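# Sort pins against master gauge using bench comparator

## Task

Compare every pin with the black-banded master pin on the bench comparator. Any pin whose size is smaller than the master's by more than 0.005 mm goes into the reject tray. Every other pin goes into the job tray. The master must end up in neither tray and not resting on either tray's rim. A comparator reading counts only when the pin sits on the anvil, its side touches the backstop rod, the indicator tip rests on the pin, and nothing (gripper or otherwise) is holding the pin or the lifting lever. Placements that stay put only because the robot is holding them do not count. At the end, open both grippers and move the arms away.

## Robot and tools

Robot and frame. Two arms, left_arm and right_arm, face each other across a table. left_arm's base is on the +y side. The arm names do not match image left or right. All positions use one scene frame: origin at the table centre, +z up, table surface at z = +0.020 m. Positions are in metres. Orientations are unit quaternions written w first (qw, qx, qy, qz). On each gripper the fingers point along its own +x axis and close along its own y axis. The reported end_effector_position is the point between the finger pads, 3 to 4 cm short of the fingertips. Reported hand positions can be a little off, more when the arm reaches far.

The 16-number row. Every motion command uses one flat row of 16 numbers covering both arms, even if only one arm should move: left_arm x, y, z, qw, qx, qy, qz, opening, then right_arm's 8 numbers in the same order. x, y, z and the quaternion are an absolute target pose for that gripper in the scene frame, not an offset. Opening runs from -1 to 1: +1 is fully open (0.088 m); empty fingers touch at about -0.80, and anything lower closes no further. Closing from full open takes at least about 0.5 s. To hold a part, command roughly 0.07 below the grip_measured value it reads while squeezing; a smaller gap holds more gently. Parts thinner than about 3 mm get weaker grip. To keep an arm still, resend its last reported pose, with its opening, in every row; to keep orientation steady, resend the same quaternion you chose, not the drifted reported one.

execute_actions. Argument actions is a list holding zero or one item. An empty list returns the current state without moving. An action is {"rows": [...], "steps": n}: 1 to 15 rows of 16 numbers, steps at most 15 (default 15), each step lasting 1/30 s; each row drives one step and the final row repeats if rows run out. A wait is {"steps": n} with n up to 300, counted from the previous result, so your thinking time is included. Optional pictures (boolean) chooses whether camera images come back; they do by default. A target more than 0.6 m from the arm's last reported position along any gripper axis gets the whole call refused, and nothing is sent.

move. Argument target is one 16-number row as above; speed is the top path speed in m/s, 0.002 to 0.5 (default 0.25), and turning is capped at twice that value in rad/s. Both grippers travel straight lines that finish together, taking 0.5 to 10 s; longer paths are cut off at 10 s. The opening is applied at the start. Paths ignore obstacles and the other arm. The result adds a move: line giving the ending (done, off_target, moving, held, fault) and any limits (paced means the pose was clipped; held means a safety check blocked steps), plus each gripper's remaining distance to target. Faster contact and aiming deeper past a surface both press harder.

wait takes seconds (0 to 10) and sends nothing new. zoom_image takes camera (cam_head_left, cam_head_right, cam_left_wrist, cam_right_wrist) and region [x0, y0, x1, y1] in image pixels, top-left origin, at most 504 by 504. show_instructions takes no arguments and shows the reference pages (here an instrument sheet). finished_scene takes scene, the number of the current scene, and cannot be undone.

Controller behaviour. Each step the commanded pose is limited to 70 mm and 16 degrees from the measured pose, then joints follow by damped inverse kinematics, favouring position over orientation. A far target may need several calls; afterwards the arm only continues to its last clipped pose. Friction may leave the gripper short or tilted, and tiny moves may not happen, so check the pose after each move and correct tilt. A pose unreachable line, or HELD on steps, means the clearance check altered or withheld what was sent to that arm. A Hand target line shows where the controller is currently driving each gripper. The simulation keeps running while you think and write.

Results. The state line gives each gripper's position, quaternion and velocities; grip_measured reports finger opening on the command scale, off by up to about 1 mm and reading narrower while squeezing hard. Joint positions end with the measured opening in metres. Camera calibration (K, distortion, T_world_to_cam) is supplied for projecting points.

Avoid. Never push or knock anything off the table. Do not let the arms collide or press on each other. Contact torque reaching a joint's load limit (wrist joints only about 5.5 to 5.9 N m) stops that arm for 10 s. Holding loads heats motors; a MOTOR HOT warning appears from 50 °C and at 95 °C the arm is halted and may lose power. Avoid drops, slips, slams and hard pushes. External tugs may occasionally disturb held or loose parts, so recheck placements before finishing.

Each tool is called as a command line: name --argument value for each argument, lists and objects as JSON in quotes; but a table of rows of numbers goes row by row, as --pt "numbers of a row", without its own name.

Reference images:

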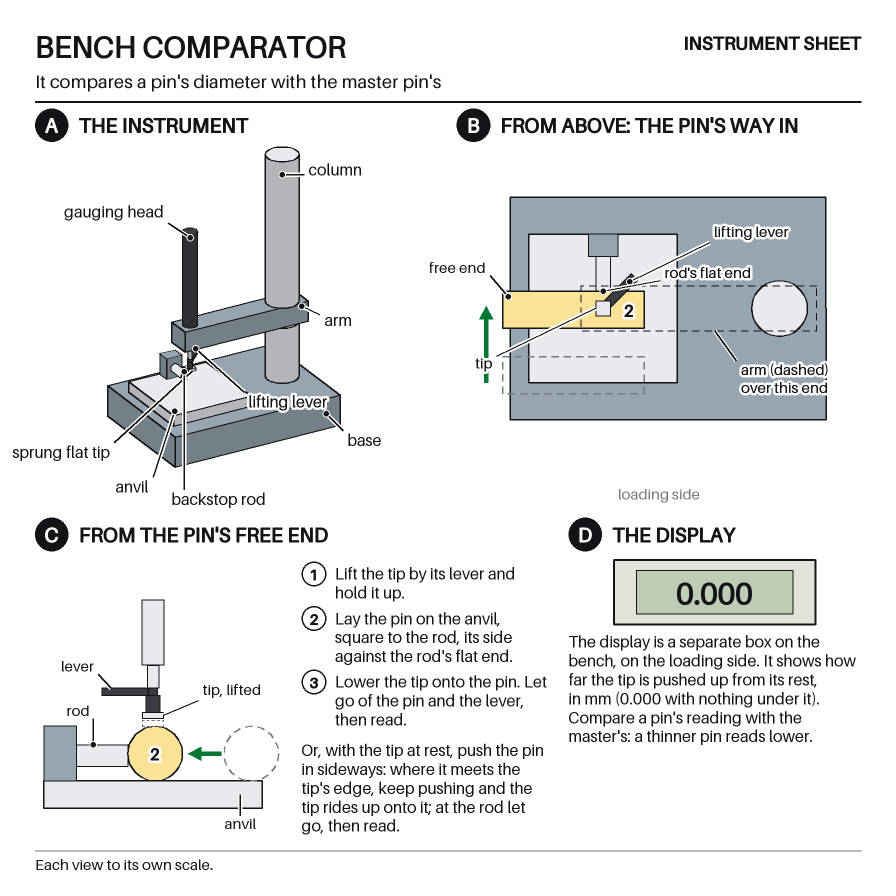

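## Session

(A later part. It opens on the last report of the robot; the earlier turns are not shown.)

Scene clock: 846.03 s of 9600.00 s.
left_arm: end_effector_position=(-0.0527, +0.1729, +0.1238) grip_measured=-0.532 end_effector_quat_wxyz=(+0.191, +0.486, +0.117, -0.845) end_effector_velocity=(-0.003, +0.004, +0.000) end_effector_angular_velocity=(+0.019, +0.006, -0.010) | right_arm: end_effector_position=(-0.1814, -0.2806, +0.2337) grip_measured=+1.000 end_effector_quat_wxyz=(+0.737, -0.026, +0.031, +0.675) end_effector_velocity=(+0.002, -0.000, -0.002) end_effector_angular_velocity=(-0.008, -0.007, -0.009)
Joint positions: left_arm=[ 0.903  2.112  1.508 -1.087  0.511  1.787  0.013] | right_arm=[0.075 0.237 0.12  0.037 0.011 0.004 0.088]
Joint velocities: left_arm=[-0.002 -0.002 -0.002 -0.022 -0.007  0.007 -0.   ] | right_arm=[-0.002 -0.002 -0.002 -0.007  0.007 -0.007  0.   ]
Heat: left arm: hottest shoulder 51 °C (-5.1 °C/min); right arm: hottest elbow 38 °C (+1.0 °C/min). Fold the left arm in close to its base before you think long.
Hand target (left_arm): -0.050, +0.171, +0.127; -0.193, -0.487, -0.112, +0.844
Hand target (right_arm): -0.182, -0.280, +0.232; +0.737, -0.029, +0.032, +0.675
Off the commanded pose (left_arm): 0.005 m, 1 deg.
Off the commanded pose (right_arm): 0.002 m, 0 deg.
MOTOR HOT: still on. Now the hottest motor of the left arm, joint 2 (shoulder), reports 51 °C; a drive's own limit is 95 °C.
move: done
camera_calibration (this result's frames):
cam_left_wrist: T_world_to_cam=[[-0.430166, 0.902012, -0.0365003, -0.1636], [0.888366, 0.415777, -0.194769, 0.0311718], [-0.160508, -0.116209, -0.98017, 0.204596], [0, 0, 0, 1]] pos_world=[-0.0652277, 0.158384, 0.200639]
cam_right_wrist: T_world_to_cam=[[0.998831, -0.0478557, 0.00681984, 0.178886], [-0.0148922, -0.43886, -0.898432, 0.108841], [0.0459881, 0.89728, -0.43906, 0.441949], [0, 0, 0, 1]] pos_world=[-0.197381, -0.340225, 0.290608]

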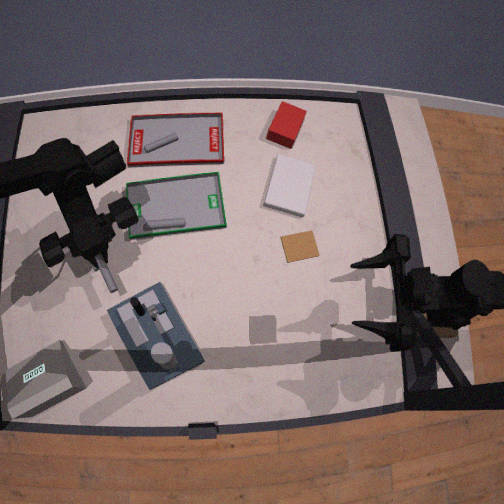

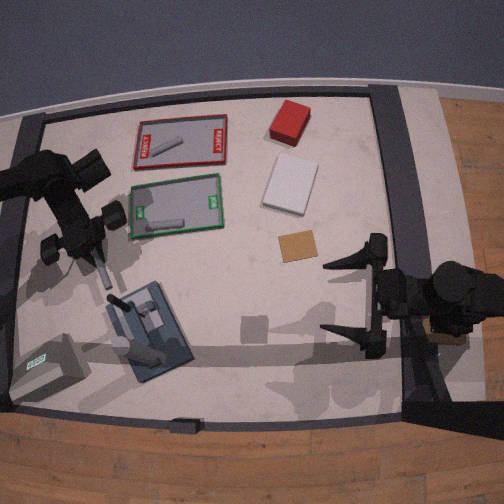

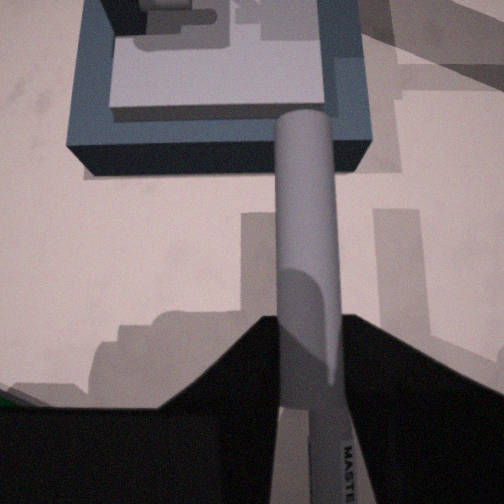

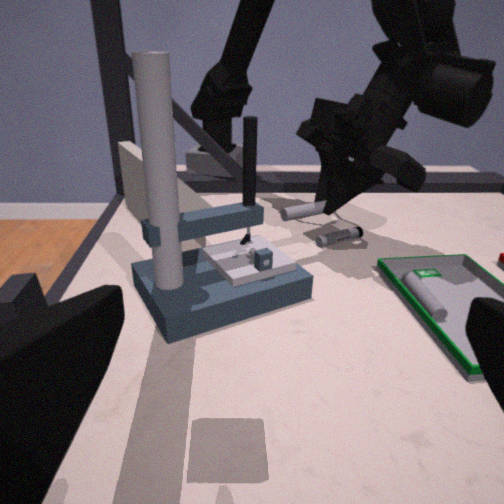

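move --target '[0.078,0.085,0.13, 0.6282,0.3442,0.3627,-0.5962, -0.61, -0.1818,-0.2804,0.232, 0.7366,-0.0295,0.0322,0.675, 1.0]' --speed 0.2

Scene clock: 855.00 s of 9600.00 s.
left_arm: end_effector_position=(+0.0762, +0.0899, +0.1314) grip_measured=-0.532 end_effector_quat_wxyz=(+0.627, +0.345, +0.366, -0.596) end_effector_velocity=(+0.002, +0.004, -0.004) end_effector_angular_velocity=(+0.022, +0.003, +0.031) | right_arm: end_effector_position=(-0.1814, -0.2806, +0.2337) grip_measured=+1.000 end_effector_quat_wxyz=(+0.737, -0.026, +0.031, +0.675) end_effector_velocity=(-0.001, +0.000, +0.001) end_effector_angular_velocity=(+0.008, +0.007, +0.004)
Joint positions: left_arm=[ 0.952  2.222  1.696 -0.616  0.301  0.569  0.013] | right_arm=[0.075 0.237 0.12  0.037 0.011 0.004 0.088]
Joint velocities: left_arm=[ 0.002  0.002 -0.002 -0.007 -0.022 -0.022 -0.   ] | right_arm=[-0.002 -0.002 -0.002  0.007 -0.007  0.007  0.   ]
Heat: left arm: hottest shoulder 52 °C (-1.0 °C/min); right arm: hottest elbow 38 °C (+1.0 °C/min). Fold the left arm in close to its base before you think long.
Hand target (left_arm): +0.078, +0.085, +0.131; +0.629, +0.343, +0.363, -0.596
Hand target (right_arm): -0.182, -0.280, +0.232; +0.737, -0.029, +0.032, +0.675
Off the commanded pose (left_arm): 0.005 m, 0 deg.
Off the commanded pose (right_arm): 0.002 m, 0 deg.
MOTOR HOT: still on. Now the hottest motor of the left arm, joint 2 (shoulder), reports 52 °C; a drive's own limit is 95 °C.
After step 90, 2.60 s passed at rest.
move: done
camera_calibration (this result's frames):
cam_left_wrist: T_world_to_cam=[[-0.997905, -0.0457626, -0.0457386, 0.096687], [-0.0363116, 0.98121, -0.189493, -0.0284336], [0.0535509, -0.187435, -0.980816, 0.213307], [0, 0, 0, 1]] pos_world=[0.0840292, 0.0723052, 0.208249]
cam_right_wrist: T_world_to_cam=[[0.998831, -0.0478557, 0.00681984, 0.178886], [-0.0148922, -0.43886, -0.898432, 0.108841], [0.0459881, 0.89728, -0.43906, 0.441949], [0, 0, 0, 1]] pos_world=[-0.197381, -0.340225, 0.290608]

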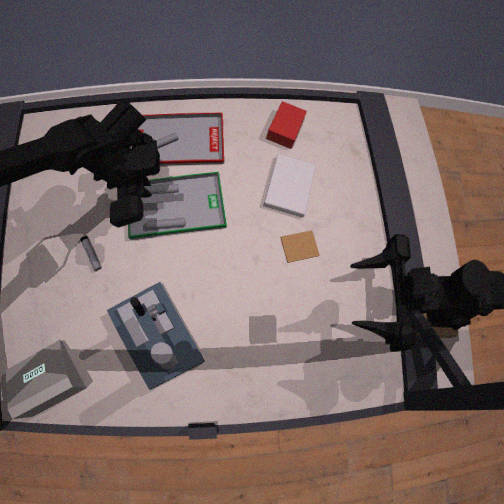

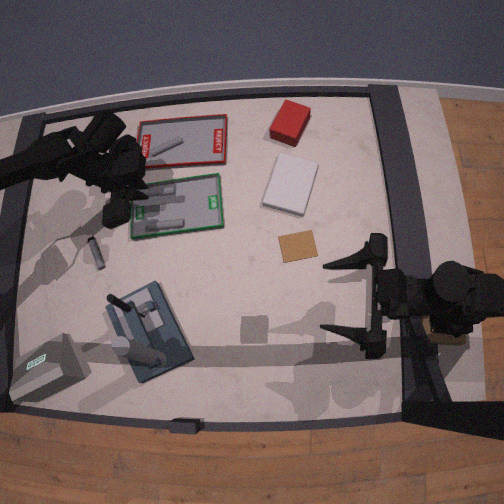

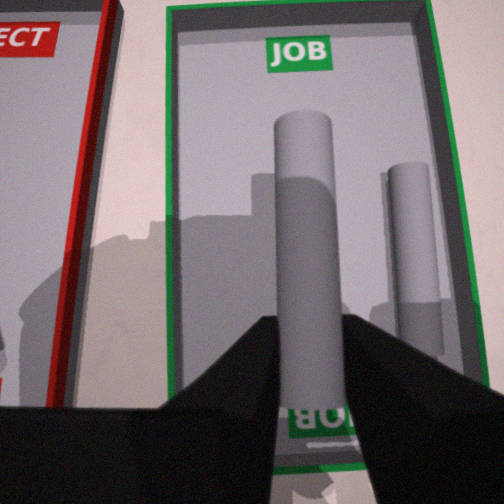

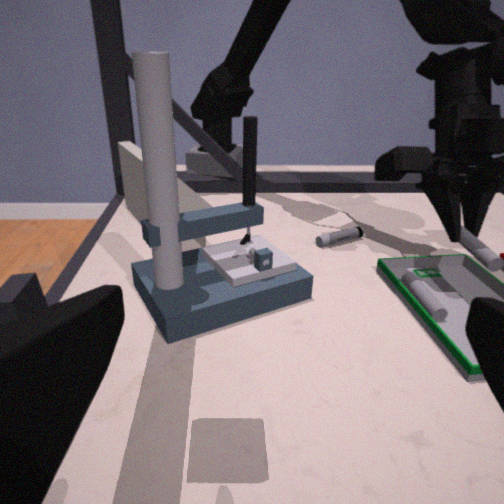

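move --target '[0.078,0.083,0.075, 0.6282,0.3442,0.3627,-0.5962, -0.61, -0.1818,-0.2804,0.232, 0.7366,-0.0295,0.0322,0.675, 1.0]' --speed 0.05

Scene clock: 859.57 s of 9600.00 s.
left_arm: end_effector_position=(+0.0814, +0.0809, +0.0846) grip_measured=-0.532 end_effector_quat_wxyz=(+0.633, +0.344, +0.354, -0.597) end_effector_velocity=(+0.002, +0.000, +0.000) end_effector_angular_velocity=(+0.007, -0.016, +0.013) | right_arm: end_effector_position=(-0.1814, -0.2806, +0.2337) grip_measured=+1.000 end_effector_quat_wxyz=(+0.737, -0.026, +0.031, +0.675) end_effector_velocity=(-0.001, -0.000, -0.002) end_effector_angular_velocity=(-0.008, -0.006, +0.005)
Joint positions: left_arm=[ 0.949  2.311  1.641 -0.446  0.3    0.568  0.013] | right_arm=[0.075 0.237 0.12  0.037 0.011 0.004 0.088]
Joint velocities: left_arm=[-0.002 -0.002 -0.002  0.007 -0.022 -0.007 -0.   ] | right_arm=[-0.002 -0.002 -0.002 -0.007 -0.007 -0.007  0.   ]
Heat: left arm: hottest shoulder 52 °C (+0.0 °C/min); right arm: hottest elbow 38 °C (+1.0 °C/min). Fold the left arm in close to its base before you think long.
Hand target (left_arm): +0.078, +0.083, +0.075; +0.628, +0.344, +0.363, -0.596
Hand target (right_arm): -0.182, -0.280, +0.232; +0.737, -0.029, +0.032, +0.675
Off the commanded pose (left_arm): 0.010 m, 1 deg.
Off the commanded pose (right_arm): 0.002 m, 0 deg.
MOTOR HOT: still on. Now the hottest motor of the left arm, joint 2 (shoulder), reports 52 °C; a drive's own limit is 95 °C.
After step 90, 0.07 s passed at rest.
move: off_target (left_arm)
camera_calibration (this result's frames):
cam_left_wrist: T_world_to_cam=[[-0.99705, -0.0451253, -0.0620847, 0.100578], [-0.0312244, 0.977422, -0.208975, -0.0267564], [0.070113, -0.20642, -0.975948, 0.165183], [0, 0, 0, 1]] pos_world=[0.0878645, 0.064788, 0.161863]
cam_right_wrist: T_world_to_cam=[[0.998831, -0.0478557, 0.00681984, 0.178886], [-0.0148922, -0.43886, -0.898432, 0.108841], [0.0459881, 0.89728, -0.43906, 0.441949], [0, 0, 0, 1]] pos_world=[-0.197381, -0.340225, 0.290608]

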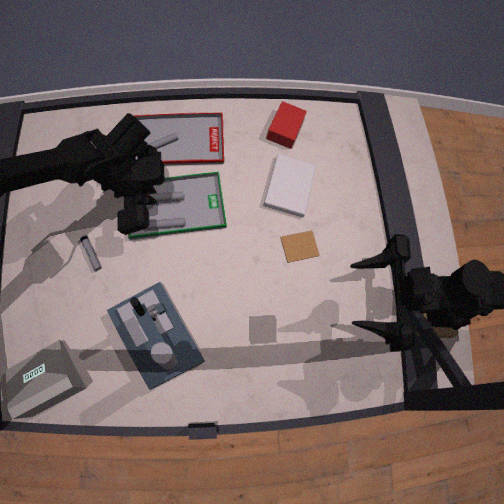

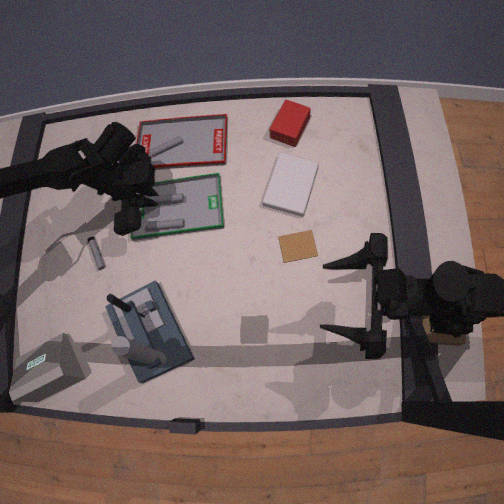

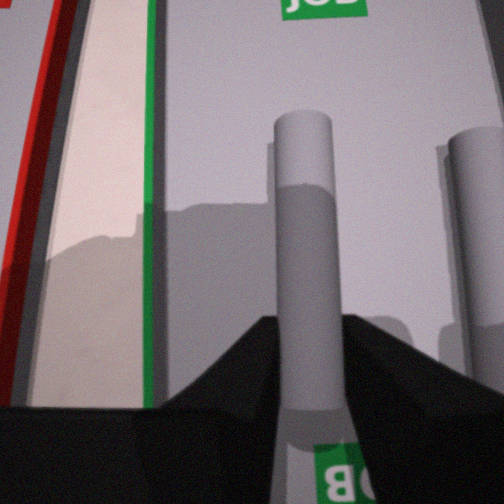

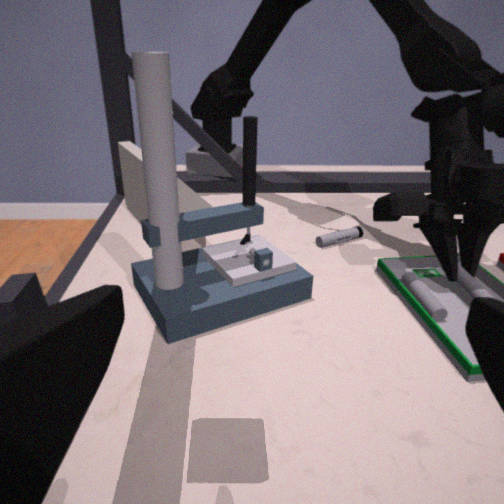

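move --target '[0.078,0.083,0.064, 0.6282,0.3442,0.3627,-0.5962, -0.61, -0.1818,-0.2804,0.232, 0.7366,-0.0295,0.0322,0.675, 1.0]' --speed 0.012

Scene clock: 863.60 s of 9600.00 s.
left_arm: end_effector_position=(+0.0821, +0.0802, +0.0757) grip_measured=-0.532 end_effector_quat_wxyz=(+0.634, +0.343, +0.352, -0.597) end_effector_velocity=(+0.002, +0.000, +0.000) end_effector_angular_velocity=(+0.007, -0.016, +0.014) | right_arm: end_effector_position=(-0.1814, -0.2806, +0.2337) grip_measured=+1.000 end_effector_quat_wxyz=(+0.737, -0.026, +0.031, +0.675) end_effector_velocity=(-0.001, -0.001, -0.009) end_effector_angular_velocity=(-0.036, +0.011, +0.004)
Joint positions: left_arm=[ 0.949  2.327  1.628 -0.412  0.3    0.567  0.013] | right_arm=[0.075 0.237 0.12  0.037 0.011 0.004 0.088]
Joint velocities: left_arm=[-0.002 -0.002 -0.002  0.007 -0.022 -0.007 -0.   ] | right_arm=[-0.002 -0.002 -0.002 -0.037 -0.007  0.007  0.   ]
Heat: left arm: hottest shoulder 52 °C (+1.0 °C/min); right arm: hottest elbow 38 °C (+1.0 °C/min). Fold the left arm in close to its base before you think long.
Hand target (left_arm): +0.078, +0.083, +0.064; +0.628, +0.344, +0.363, -0.596
Hand target (right_arm): -0.182, -0.280, +0.232; +0.737, -0.029, +0.032, +0.675
Off the commanded pose (left_arm): 0.013 m, 1 deg.
Off the commanded pose (right_arm): 0.002 m, 0 deg.
MOTOR HOT: still on. Now the hottest motor of the left arm, joint 2 (shoulder), reports 52 °C; a drive's own limit is 95 °C.
move: off_target (left_arm)
camera_calibration (this result's frames):
cam_left_wrist: T_world_to_cam=[[-0.996833, -0.0457151, -0.0650713, 0.100884], [-0.0308718, 0.976536, -0.213128, -0.0274745], [0.0732876, -0.210444, -0.974855, 0.156275], [0, 0, 0, 1]] pos_world=[0.088263, 0.0643288, 0.153054]
cam_right_wrist: T_world_to_cam=[[0.998831, -0.0478557, 0.00681984, 0.178886], [-0.0148922, -0.43886, -0.898432, 0.108841], [0.0459881, 0.89728, -0.43906, 0.441949], [0, 0, 0, 1]] pos_world=[-0.197381, -0.340225, 0.290608]

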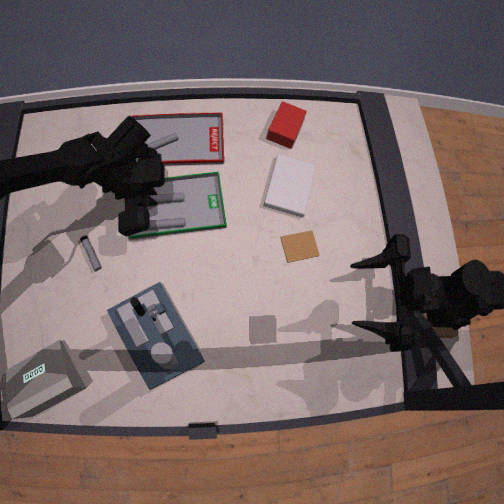

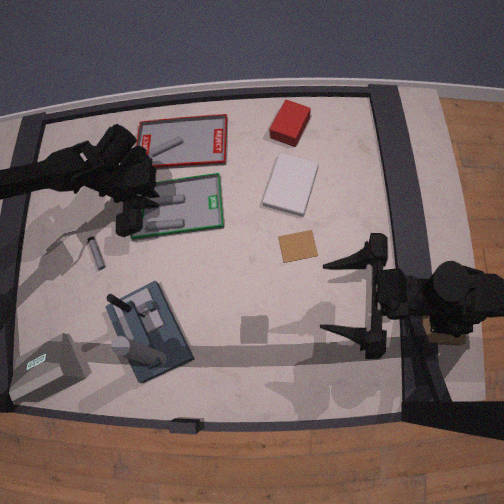

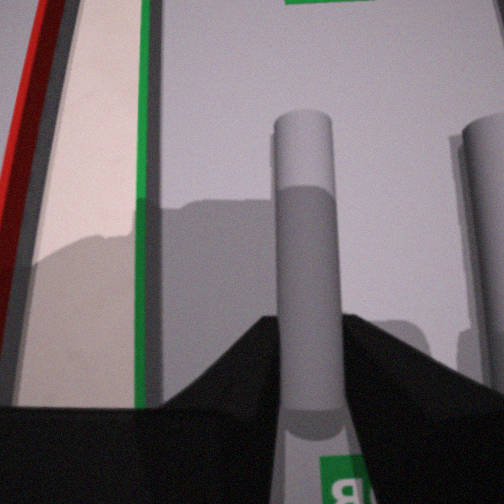

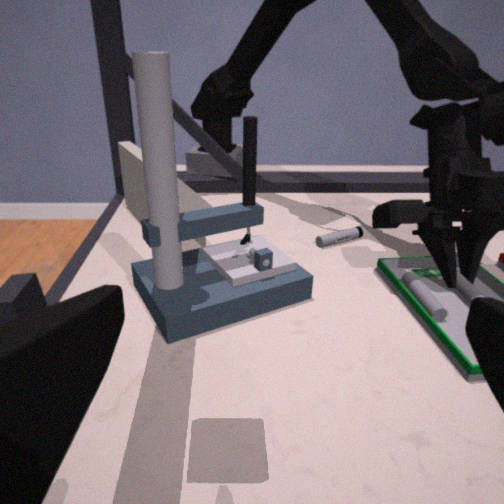

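move --target '[0.078,0.083,0.067, 0.6282,0.3442,0.3627,-0.5962, -0.15, -0.1818,-0.2804,0.232, 0.7366,-0.0295,0.0322,0.675, 1.0]' --speed 0.01

Scene clock: 867.77 s of 9600.00 s.
left_arm: end_effector_position=(+0.0821, +0.0802, +0.0755) grip_measured=-0.152 end_effector_quat_wxyz=(+0.634, +0.343, +0.352, -0.597) end_effector_velocity=(-0.002, +0.002, -0.000) end_effector_angular_velocity=(+0.017, +0.010, +0.007) | right_arm: end_effector_position=(-0.1814, -0.2806, +0.2337) grip_measured=+1.000 end_effector_quat_wxyz=(+0.737, -0.026, +0.031, +0.675) end_effector_velocity=(+0.002, -0.000, -0.002) end_effector_angular_velocity=(-0.007, +0.007, -0.010)
Joint positions: left_arm=[ 0.949  2.328  1.628 -0.412  0.3    0.567  0.032] | right_arm=[0.075 0.237 0.12  0.037 0.011 0.004 0.088]
Joint velocities: left_arm=[-0.002 -0.002  0.002 -0.022 -0.007 -0.007  0.   ] | right_arm=[-0.002 -0.002 -0.002 -0.007  0.007  0.007  0.   ]
Heat: left arm: hottest shoulder 53 °C (+2.0 °C/min); right arm: hottest elbow 38 °C (+1.0 °C/min). Fold the left arm in close to its base before you think long.
Hand target (left_arm): +0.078, +0.083, +0.067; +0.628, +0.344, +0.363, -0.596
Hand target (right_arm): -0.182, -0.280, +0.232; +0.737, -0.029, +0.032, +0.675
Off the commanded pose (left_arm): 0.010 m, 1 deg.
Off the commanded pose (right_arm): 0.002 m, 0 deg.
MOTOR HOT: still on. Now the hottest motor of the left arm, joint 2 (shoulder), reports 53 °C; a drive's own limit is 95 °C.
move: off_target (left_arm)
camera_calibration (this result's frames):
cam_left_wrist: T_world_to_cam=[[-0.996849, -0.0456959, -0.0648441, 0.100829], [-0.0309232, 0.976599, -0.212832, -0.0275708], [0.0730522, -0.210156, -0.974935, 0.156099], [0, 0, 0, 1]] pos_world=[0.0882553, 0.0643382, 0.152857]
cam_right_wrist: T_world_to_cam=[[0.998831, -0.0478557, 0.00681984, 0.178886], [-0.0148922, -0.43886, -0.898432, 0.108841], [0.0459881, 0.89728, -0.43906, 0.441949], [0, 0, 0, 1]] pos_world=[-0.197381, -0.340225, 0.290608]

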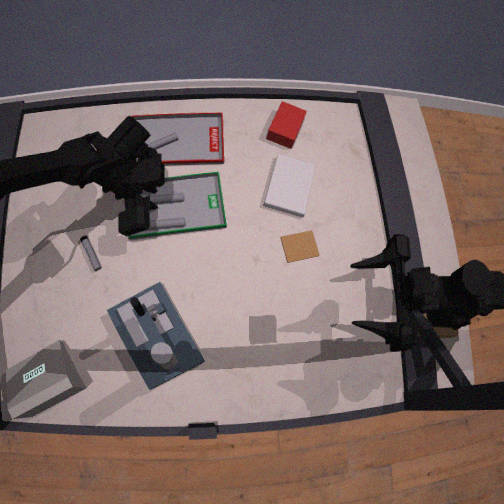

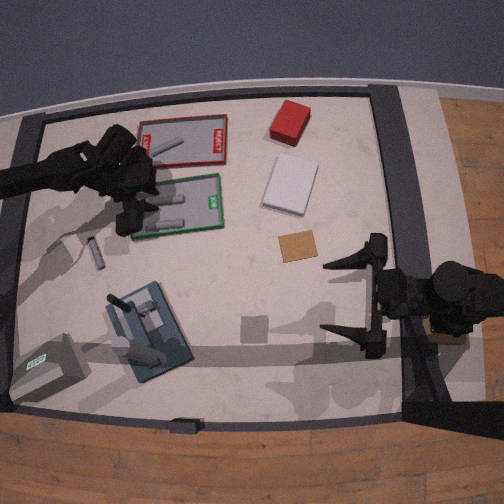

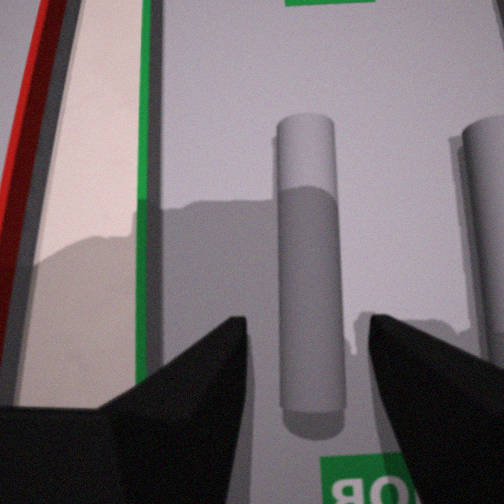

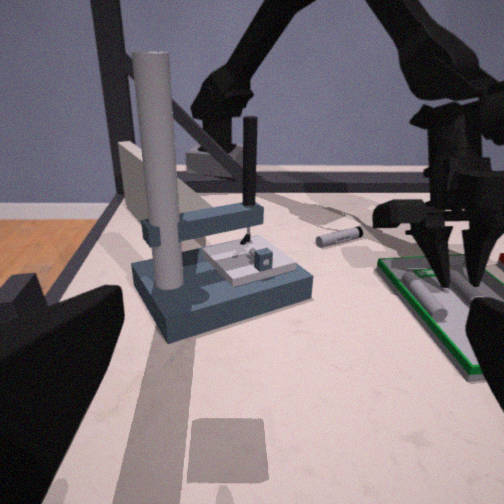

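Released cleanly. Lift back along the finger axis, then retract.

move --target '[0.081,0.108,0.135, 0.6282,0.3442,0.3627,-0.5962, -0.15, -0.1818,-0.2804,0.232, 0.7366,-0.0295,0.0322,0.675, 1.0]' --speed 0.06

move --target '[-0.10,0.31,0.16, 0.7238,0.2745,0.4179,-0.4754, -0.15, -0.1818,-0.2804,0.232, 0.7366,-0.0295,0.0322,0.675, 1.0]' --speed 0.2

Scene clock: 874.83 s of 9600.00 s.
left_arm: end_effector_position=(+0.0797, +0.1080, +0.1287) grip_measured=-0.152 end_effector_quat_wxyz=(+0.626, +0.345, +0.368, -0.595) end_effector_velocity=(+0.001, +0.002, +0.001) end_effector_angular_velocity=(+0.015, -0.010, +0.013) | right_arm: end_effector_position=(-0.1814, -0.2806, +0.2337) grip_measured=+1.000 end_effector_quat_wxyz=(+0.737, -0.026, +0.031, +0.675) end_effector_velocity=(-0.001, +0.000, +0.002) end_effector_angular_velocity=(+0.007, -0.007, +0.005)
Joint positions: left_arm=[ 0.984  2.186  1.628 -0.599  0.314  0.599  0.032] | right_arm=[0.075 0.237 0.12  0.037 0.011 0.004 0.088]
Joint velocities: left_arm=[-0.002 -0.007 -0.002 -0.007 -0.022 -0.007 -0.   ] | right_arm=[-0.002  0.002  0.002  0.007 -0.007 -0.007  0.   ]
Heat: left arm: hottest shoulder 54 °C (+4.0 °C/min); right arm: hottest elbow 38 °C (+1.0 °C/min). Fold the left arm in close to its base before you think long.
Hand target (left_arm): +0.081, +0.108, +0.135; +0.628, +0.344, +0.363, -0.596
Hand target (right_arm): -0.182, -0.280, +0.232; +0.737, -0.029, +0.032, +0.675
Off the commanded pose (left_arm): 0.006 m, 1 deg.
Off the commanded pose (right_arm): 0.002 m, 0 deg.
MOTOR HOT: still on. Now the hottest motor of the left arm, joint 2 (shoulder), reports 54 °C; a drive's own limit is 95 °C.
After step 90, 2.60 s passed at rest.
move: done
camera_calibration (this result's frames):
cam_left_wrist: T_world_to_cam=[[-0.997982, -0.0467475, -0.0429748, 0.100637], [-0.0380182, 0.98195, -0.185278, -0.0470409], [0.0508604, -0.18327, -0.981746, 0.213708], [0, 0, 0, 1]] pos_world=[0.0877766, 0.0900627, 0.205416]
cam_right_wrist: T_world_to_cam=[[0.998831, -0.0478557, 0.00681984, 0.178886], [-0.0148922, -0.43886, -0.898432, 0.108841], [0.0459881, 0.89728, -0.43906, 0.441949], [0, 0, 0, 1]] pos_world=[-0.197381, -0.340225, 0.290608]

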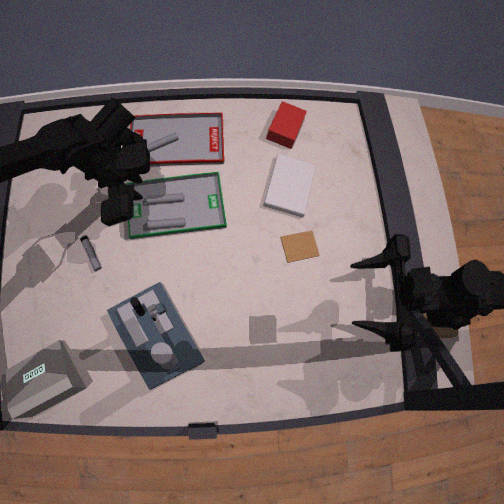

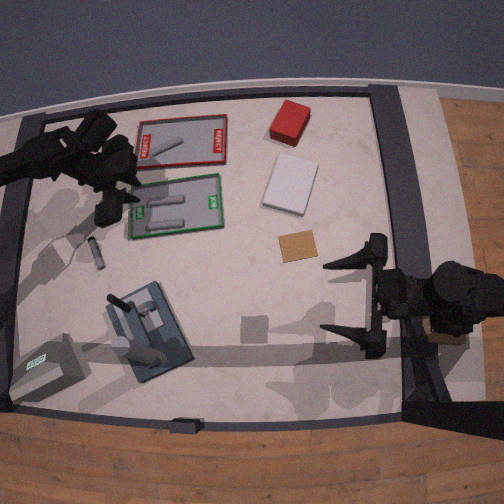

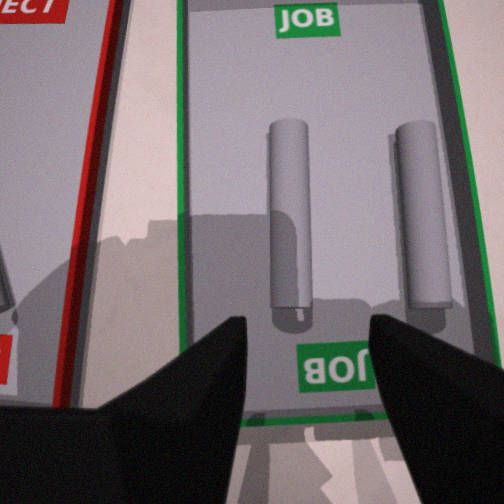

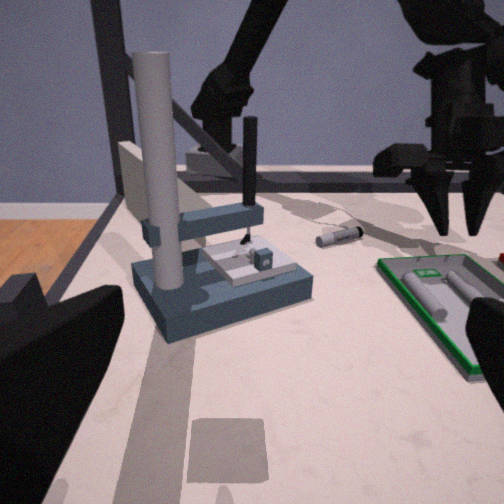

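Scene clock: 876.80 s of 9600.00 s.
left_arm: end_effector_position=(-0.0976, +0.3058, +0.1638) grip_measured=-0.152 end_effector_quat_wxyz=(+0.727, +0.272, +0.412, -0.478) end_effector_velocity=(-0.003, +0.005, -0.001) end_effector_angular_velocity=(+0.009, +0.012, +0.020) | right_arm: end_effector_position=(-0.1814, -0.2806, +0.2337) grip_measured=+1.000 end_effector_quat_wxyz=(+0.737, -0.026, +0.031, +0.675) end_effector_velocity=(+0.002, -0.000, -0.002) end_effector_angular_velocity=(-0.008, -0.007, -0.009)
Joint positions: left_arm=[ 0.825  1.01   0.541 -0.568  0.078  0.134  0.032] | right_arm=[0.075 0.237 0.12  0.037 0.011 0.004 0.088]
Joint velocities: left_arm=[-0.002 -0.017 -0.007 -0.022 -0.007 -0.022 -0.   ] | right_arm=[-0.002 -0.002 -0.002 -0.007  0.007 -0.007  0.   ]
Heat: left arm: hottest shoulder 54 °C (+3.0 °C/min); right arm: hottest elbow 38 °C (+1.0 °C/min). Fold the left arm in close to its base before you think long.
Hand target (left_arm): -0.100, +0.310, +0.159; +0.724, +0.274, +0.418, -0.476
Hand target (right_arm): -0.182, -0.280, +0.232; +0.737, -0.029, +0.032, +0.675
Off the commanded pose (left_arm): 0.006 m, 1 deg.
Off the commanded pose (right_arm): 0.002 m, 0 deg.
MOTOR HOT: still on. Now the hottest motor of the left arm, joint 2 (shoulder), reports 54 °C; a drive's own limit is 95 °C.
move: done
camera_calibration (this result's frames):
cam_left_wrist: T_world_to_cam=[[-0.919604, -0.38953, -0.050941, 0.0481524], [-0.371528, 0.904493, -0.209424, -0.24646], [0.127653, -0.173661, -0.976497, 0.297149], [0, 0, 0, 1]] pos_world=[-0.0852174, 0.293281, 0.241004]
cam_right_wrist: T_world_to_cam=[[0.998831, -0.0478557, 0.00681984, 0.178886], [-0.0148922, -0.43886, -0.898432, 0.108841], [0.0459881, 0.89728, -0.43906, 0.441949], [0, 0, 0, 1]] pos_world=[-0.197381, -0.340225, 0.290608]

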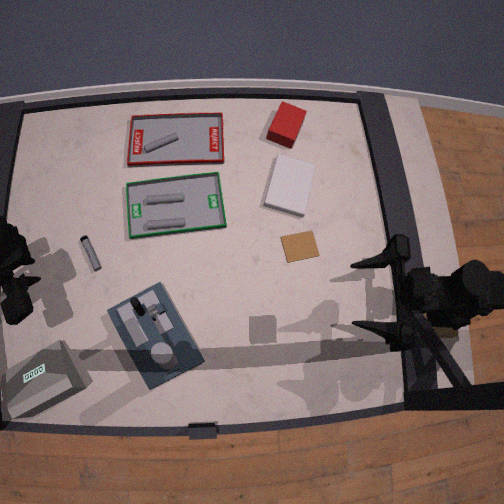

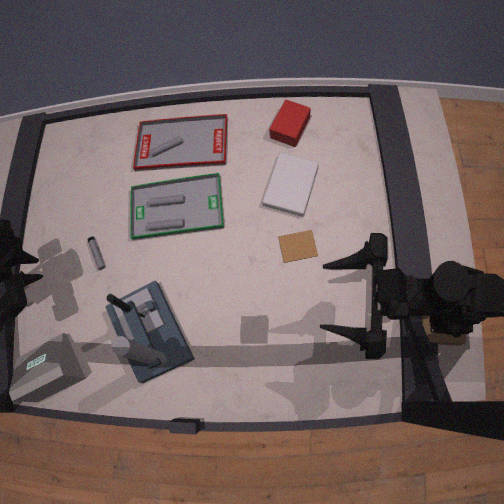

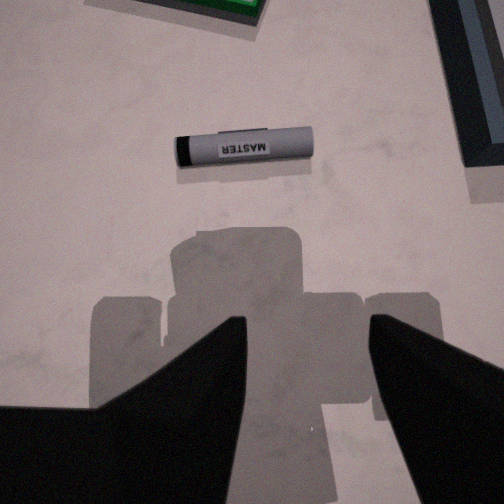

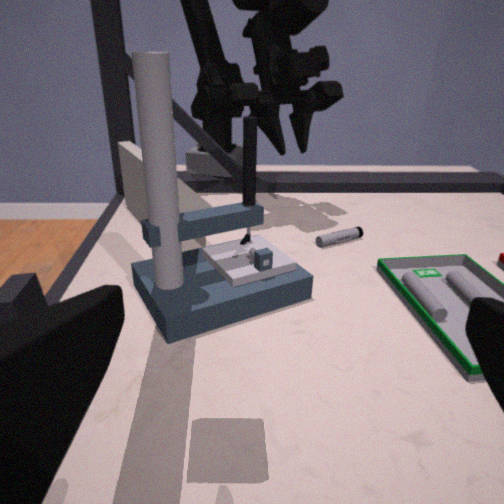

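finished_scene --scene 1

The scene is finished: the task was done.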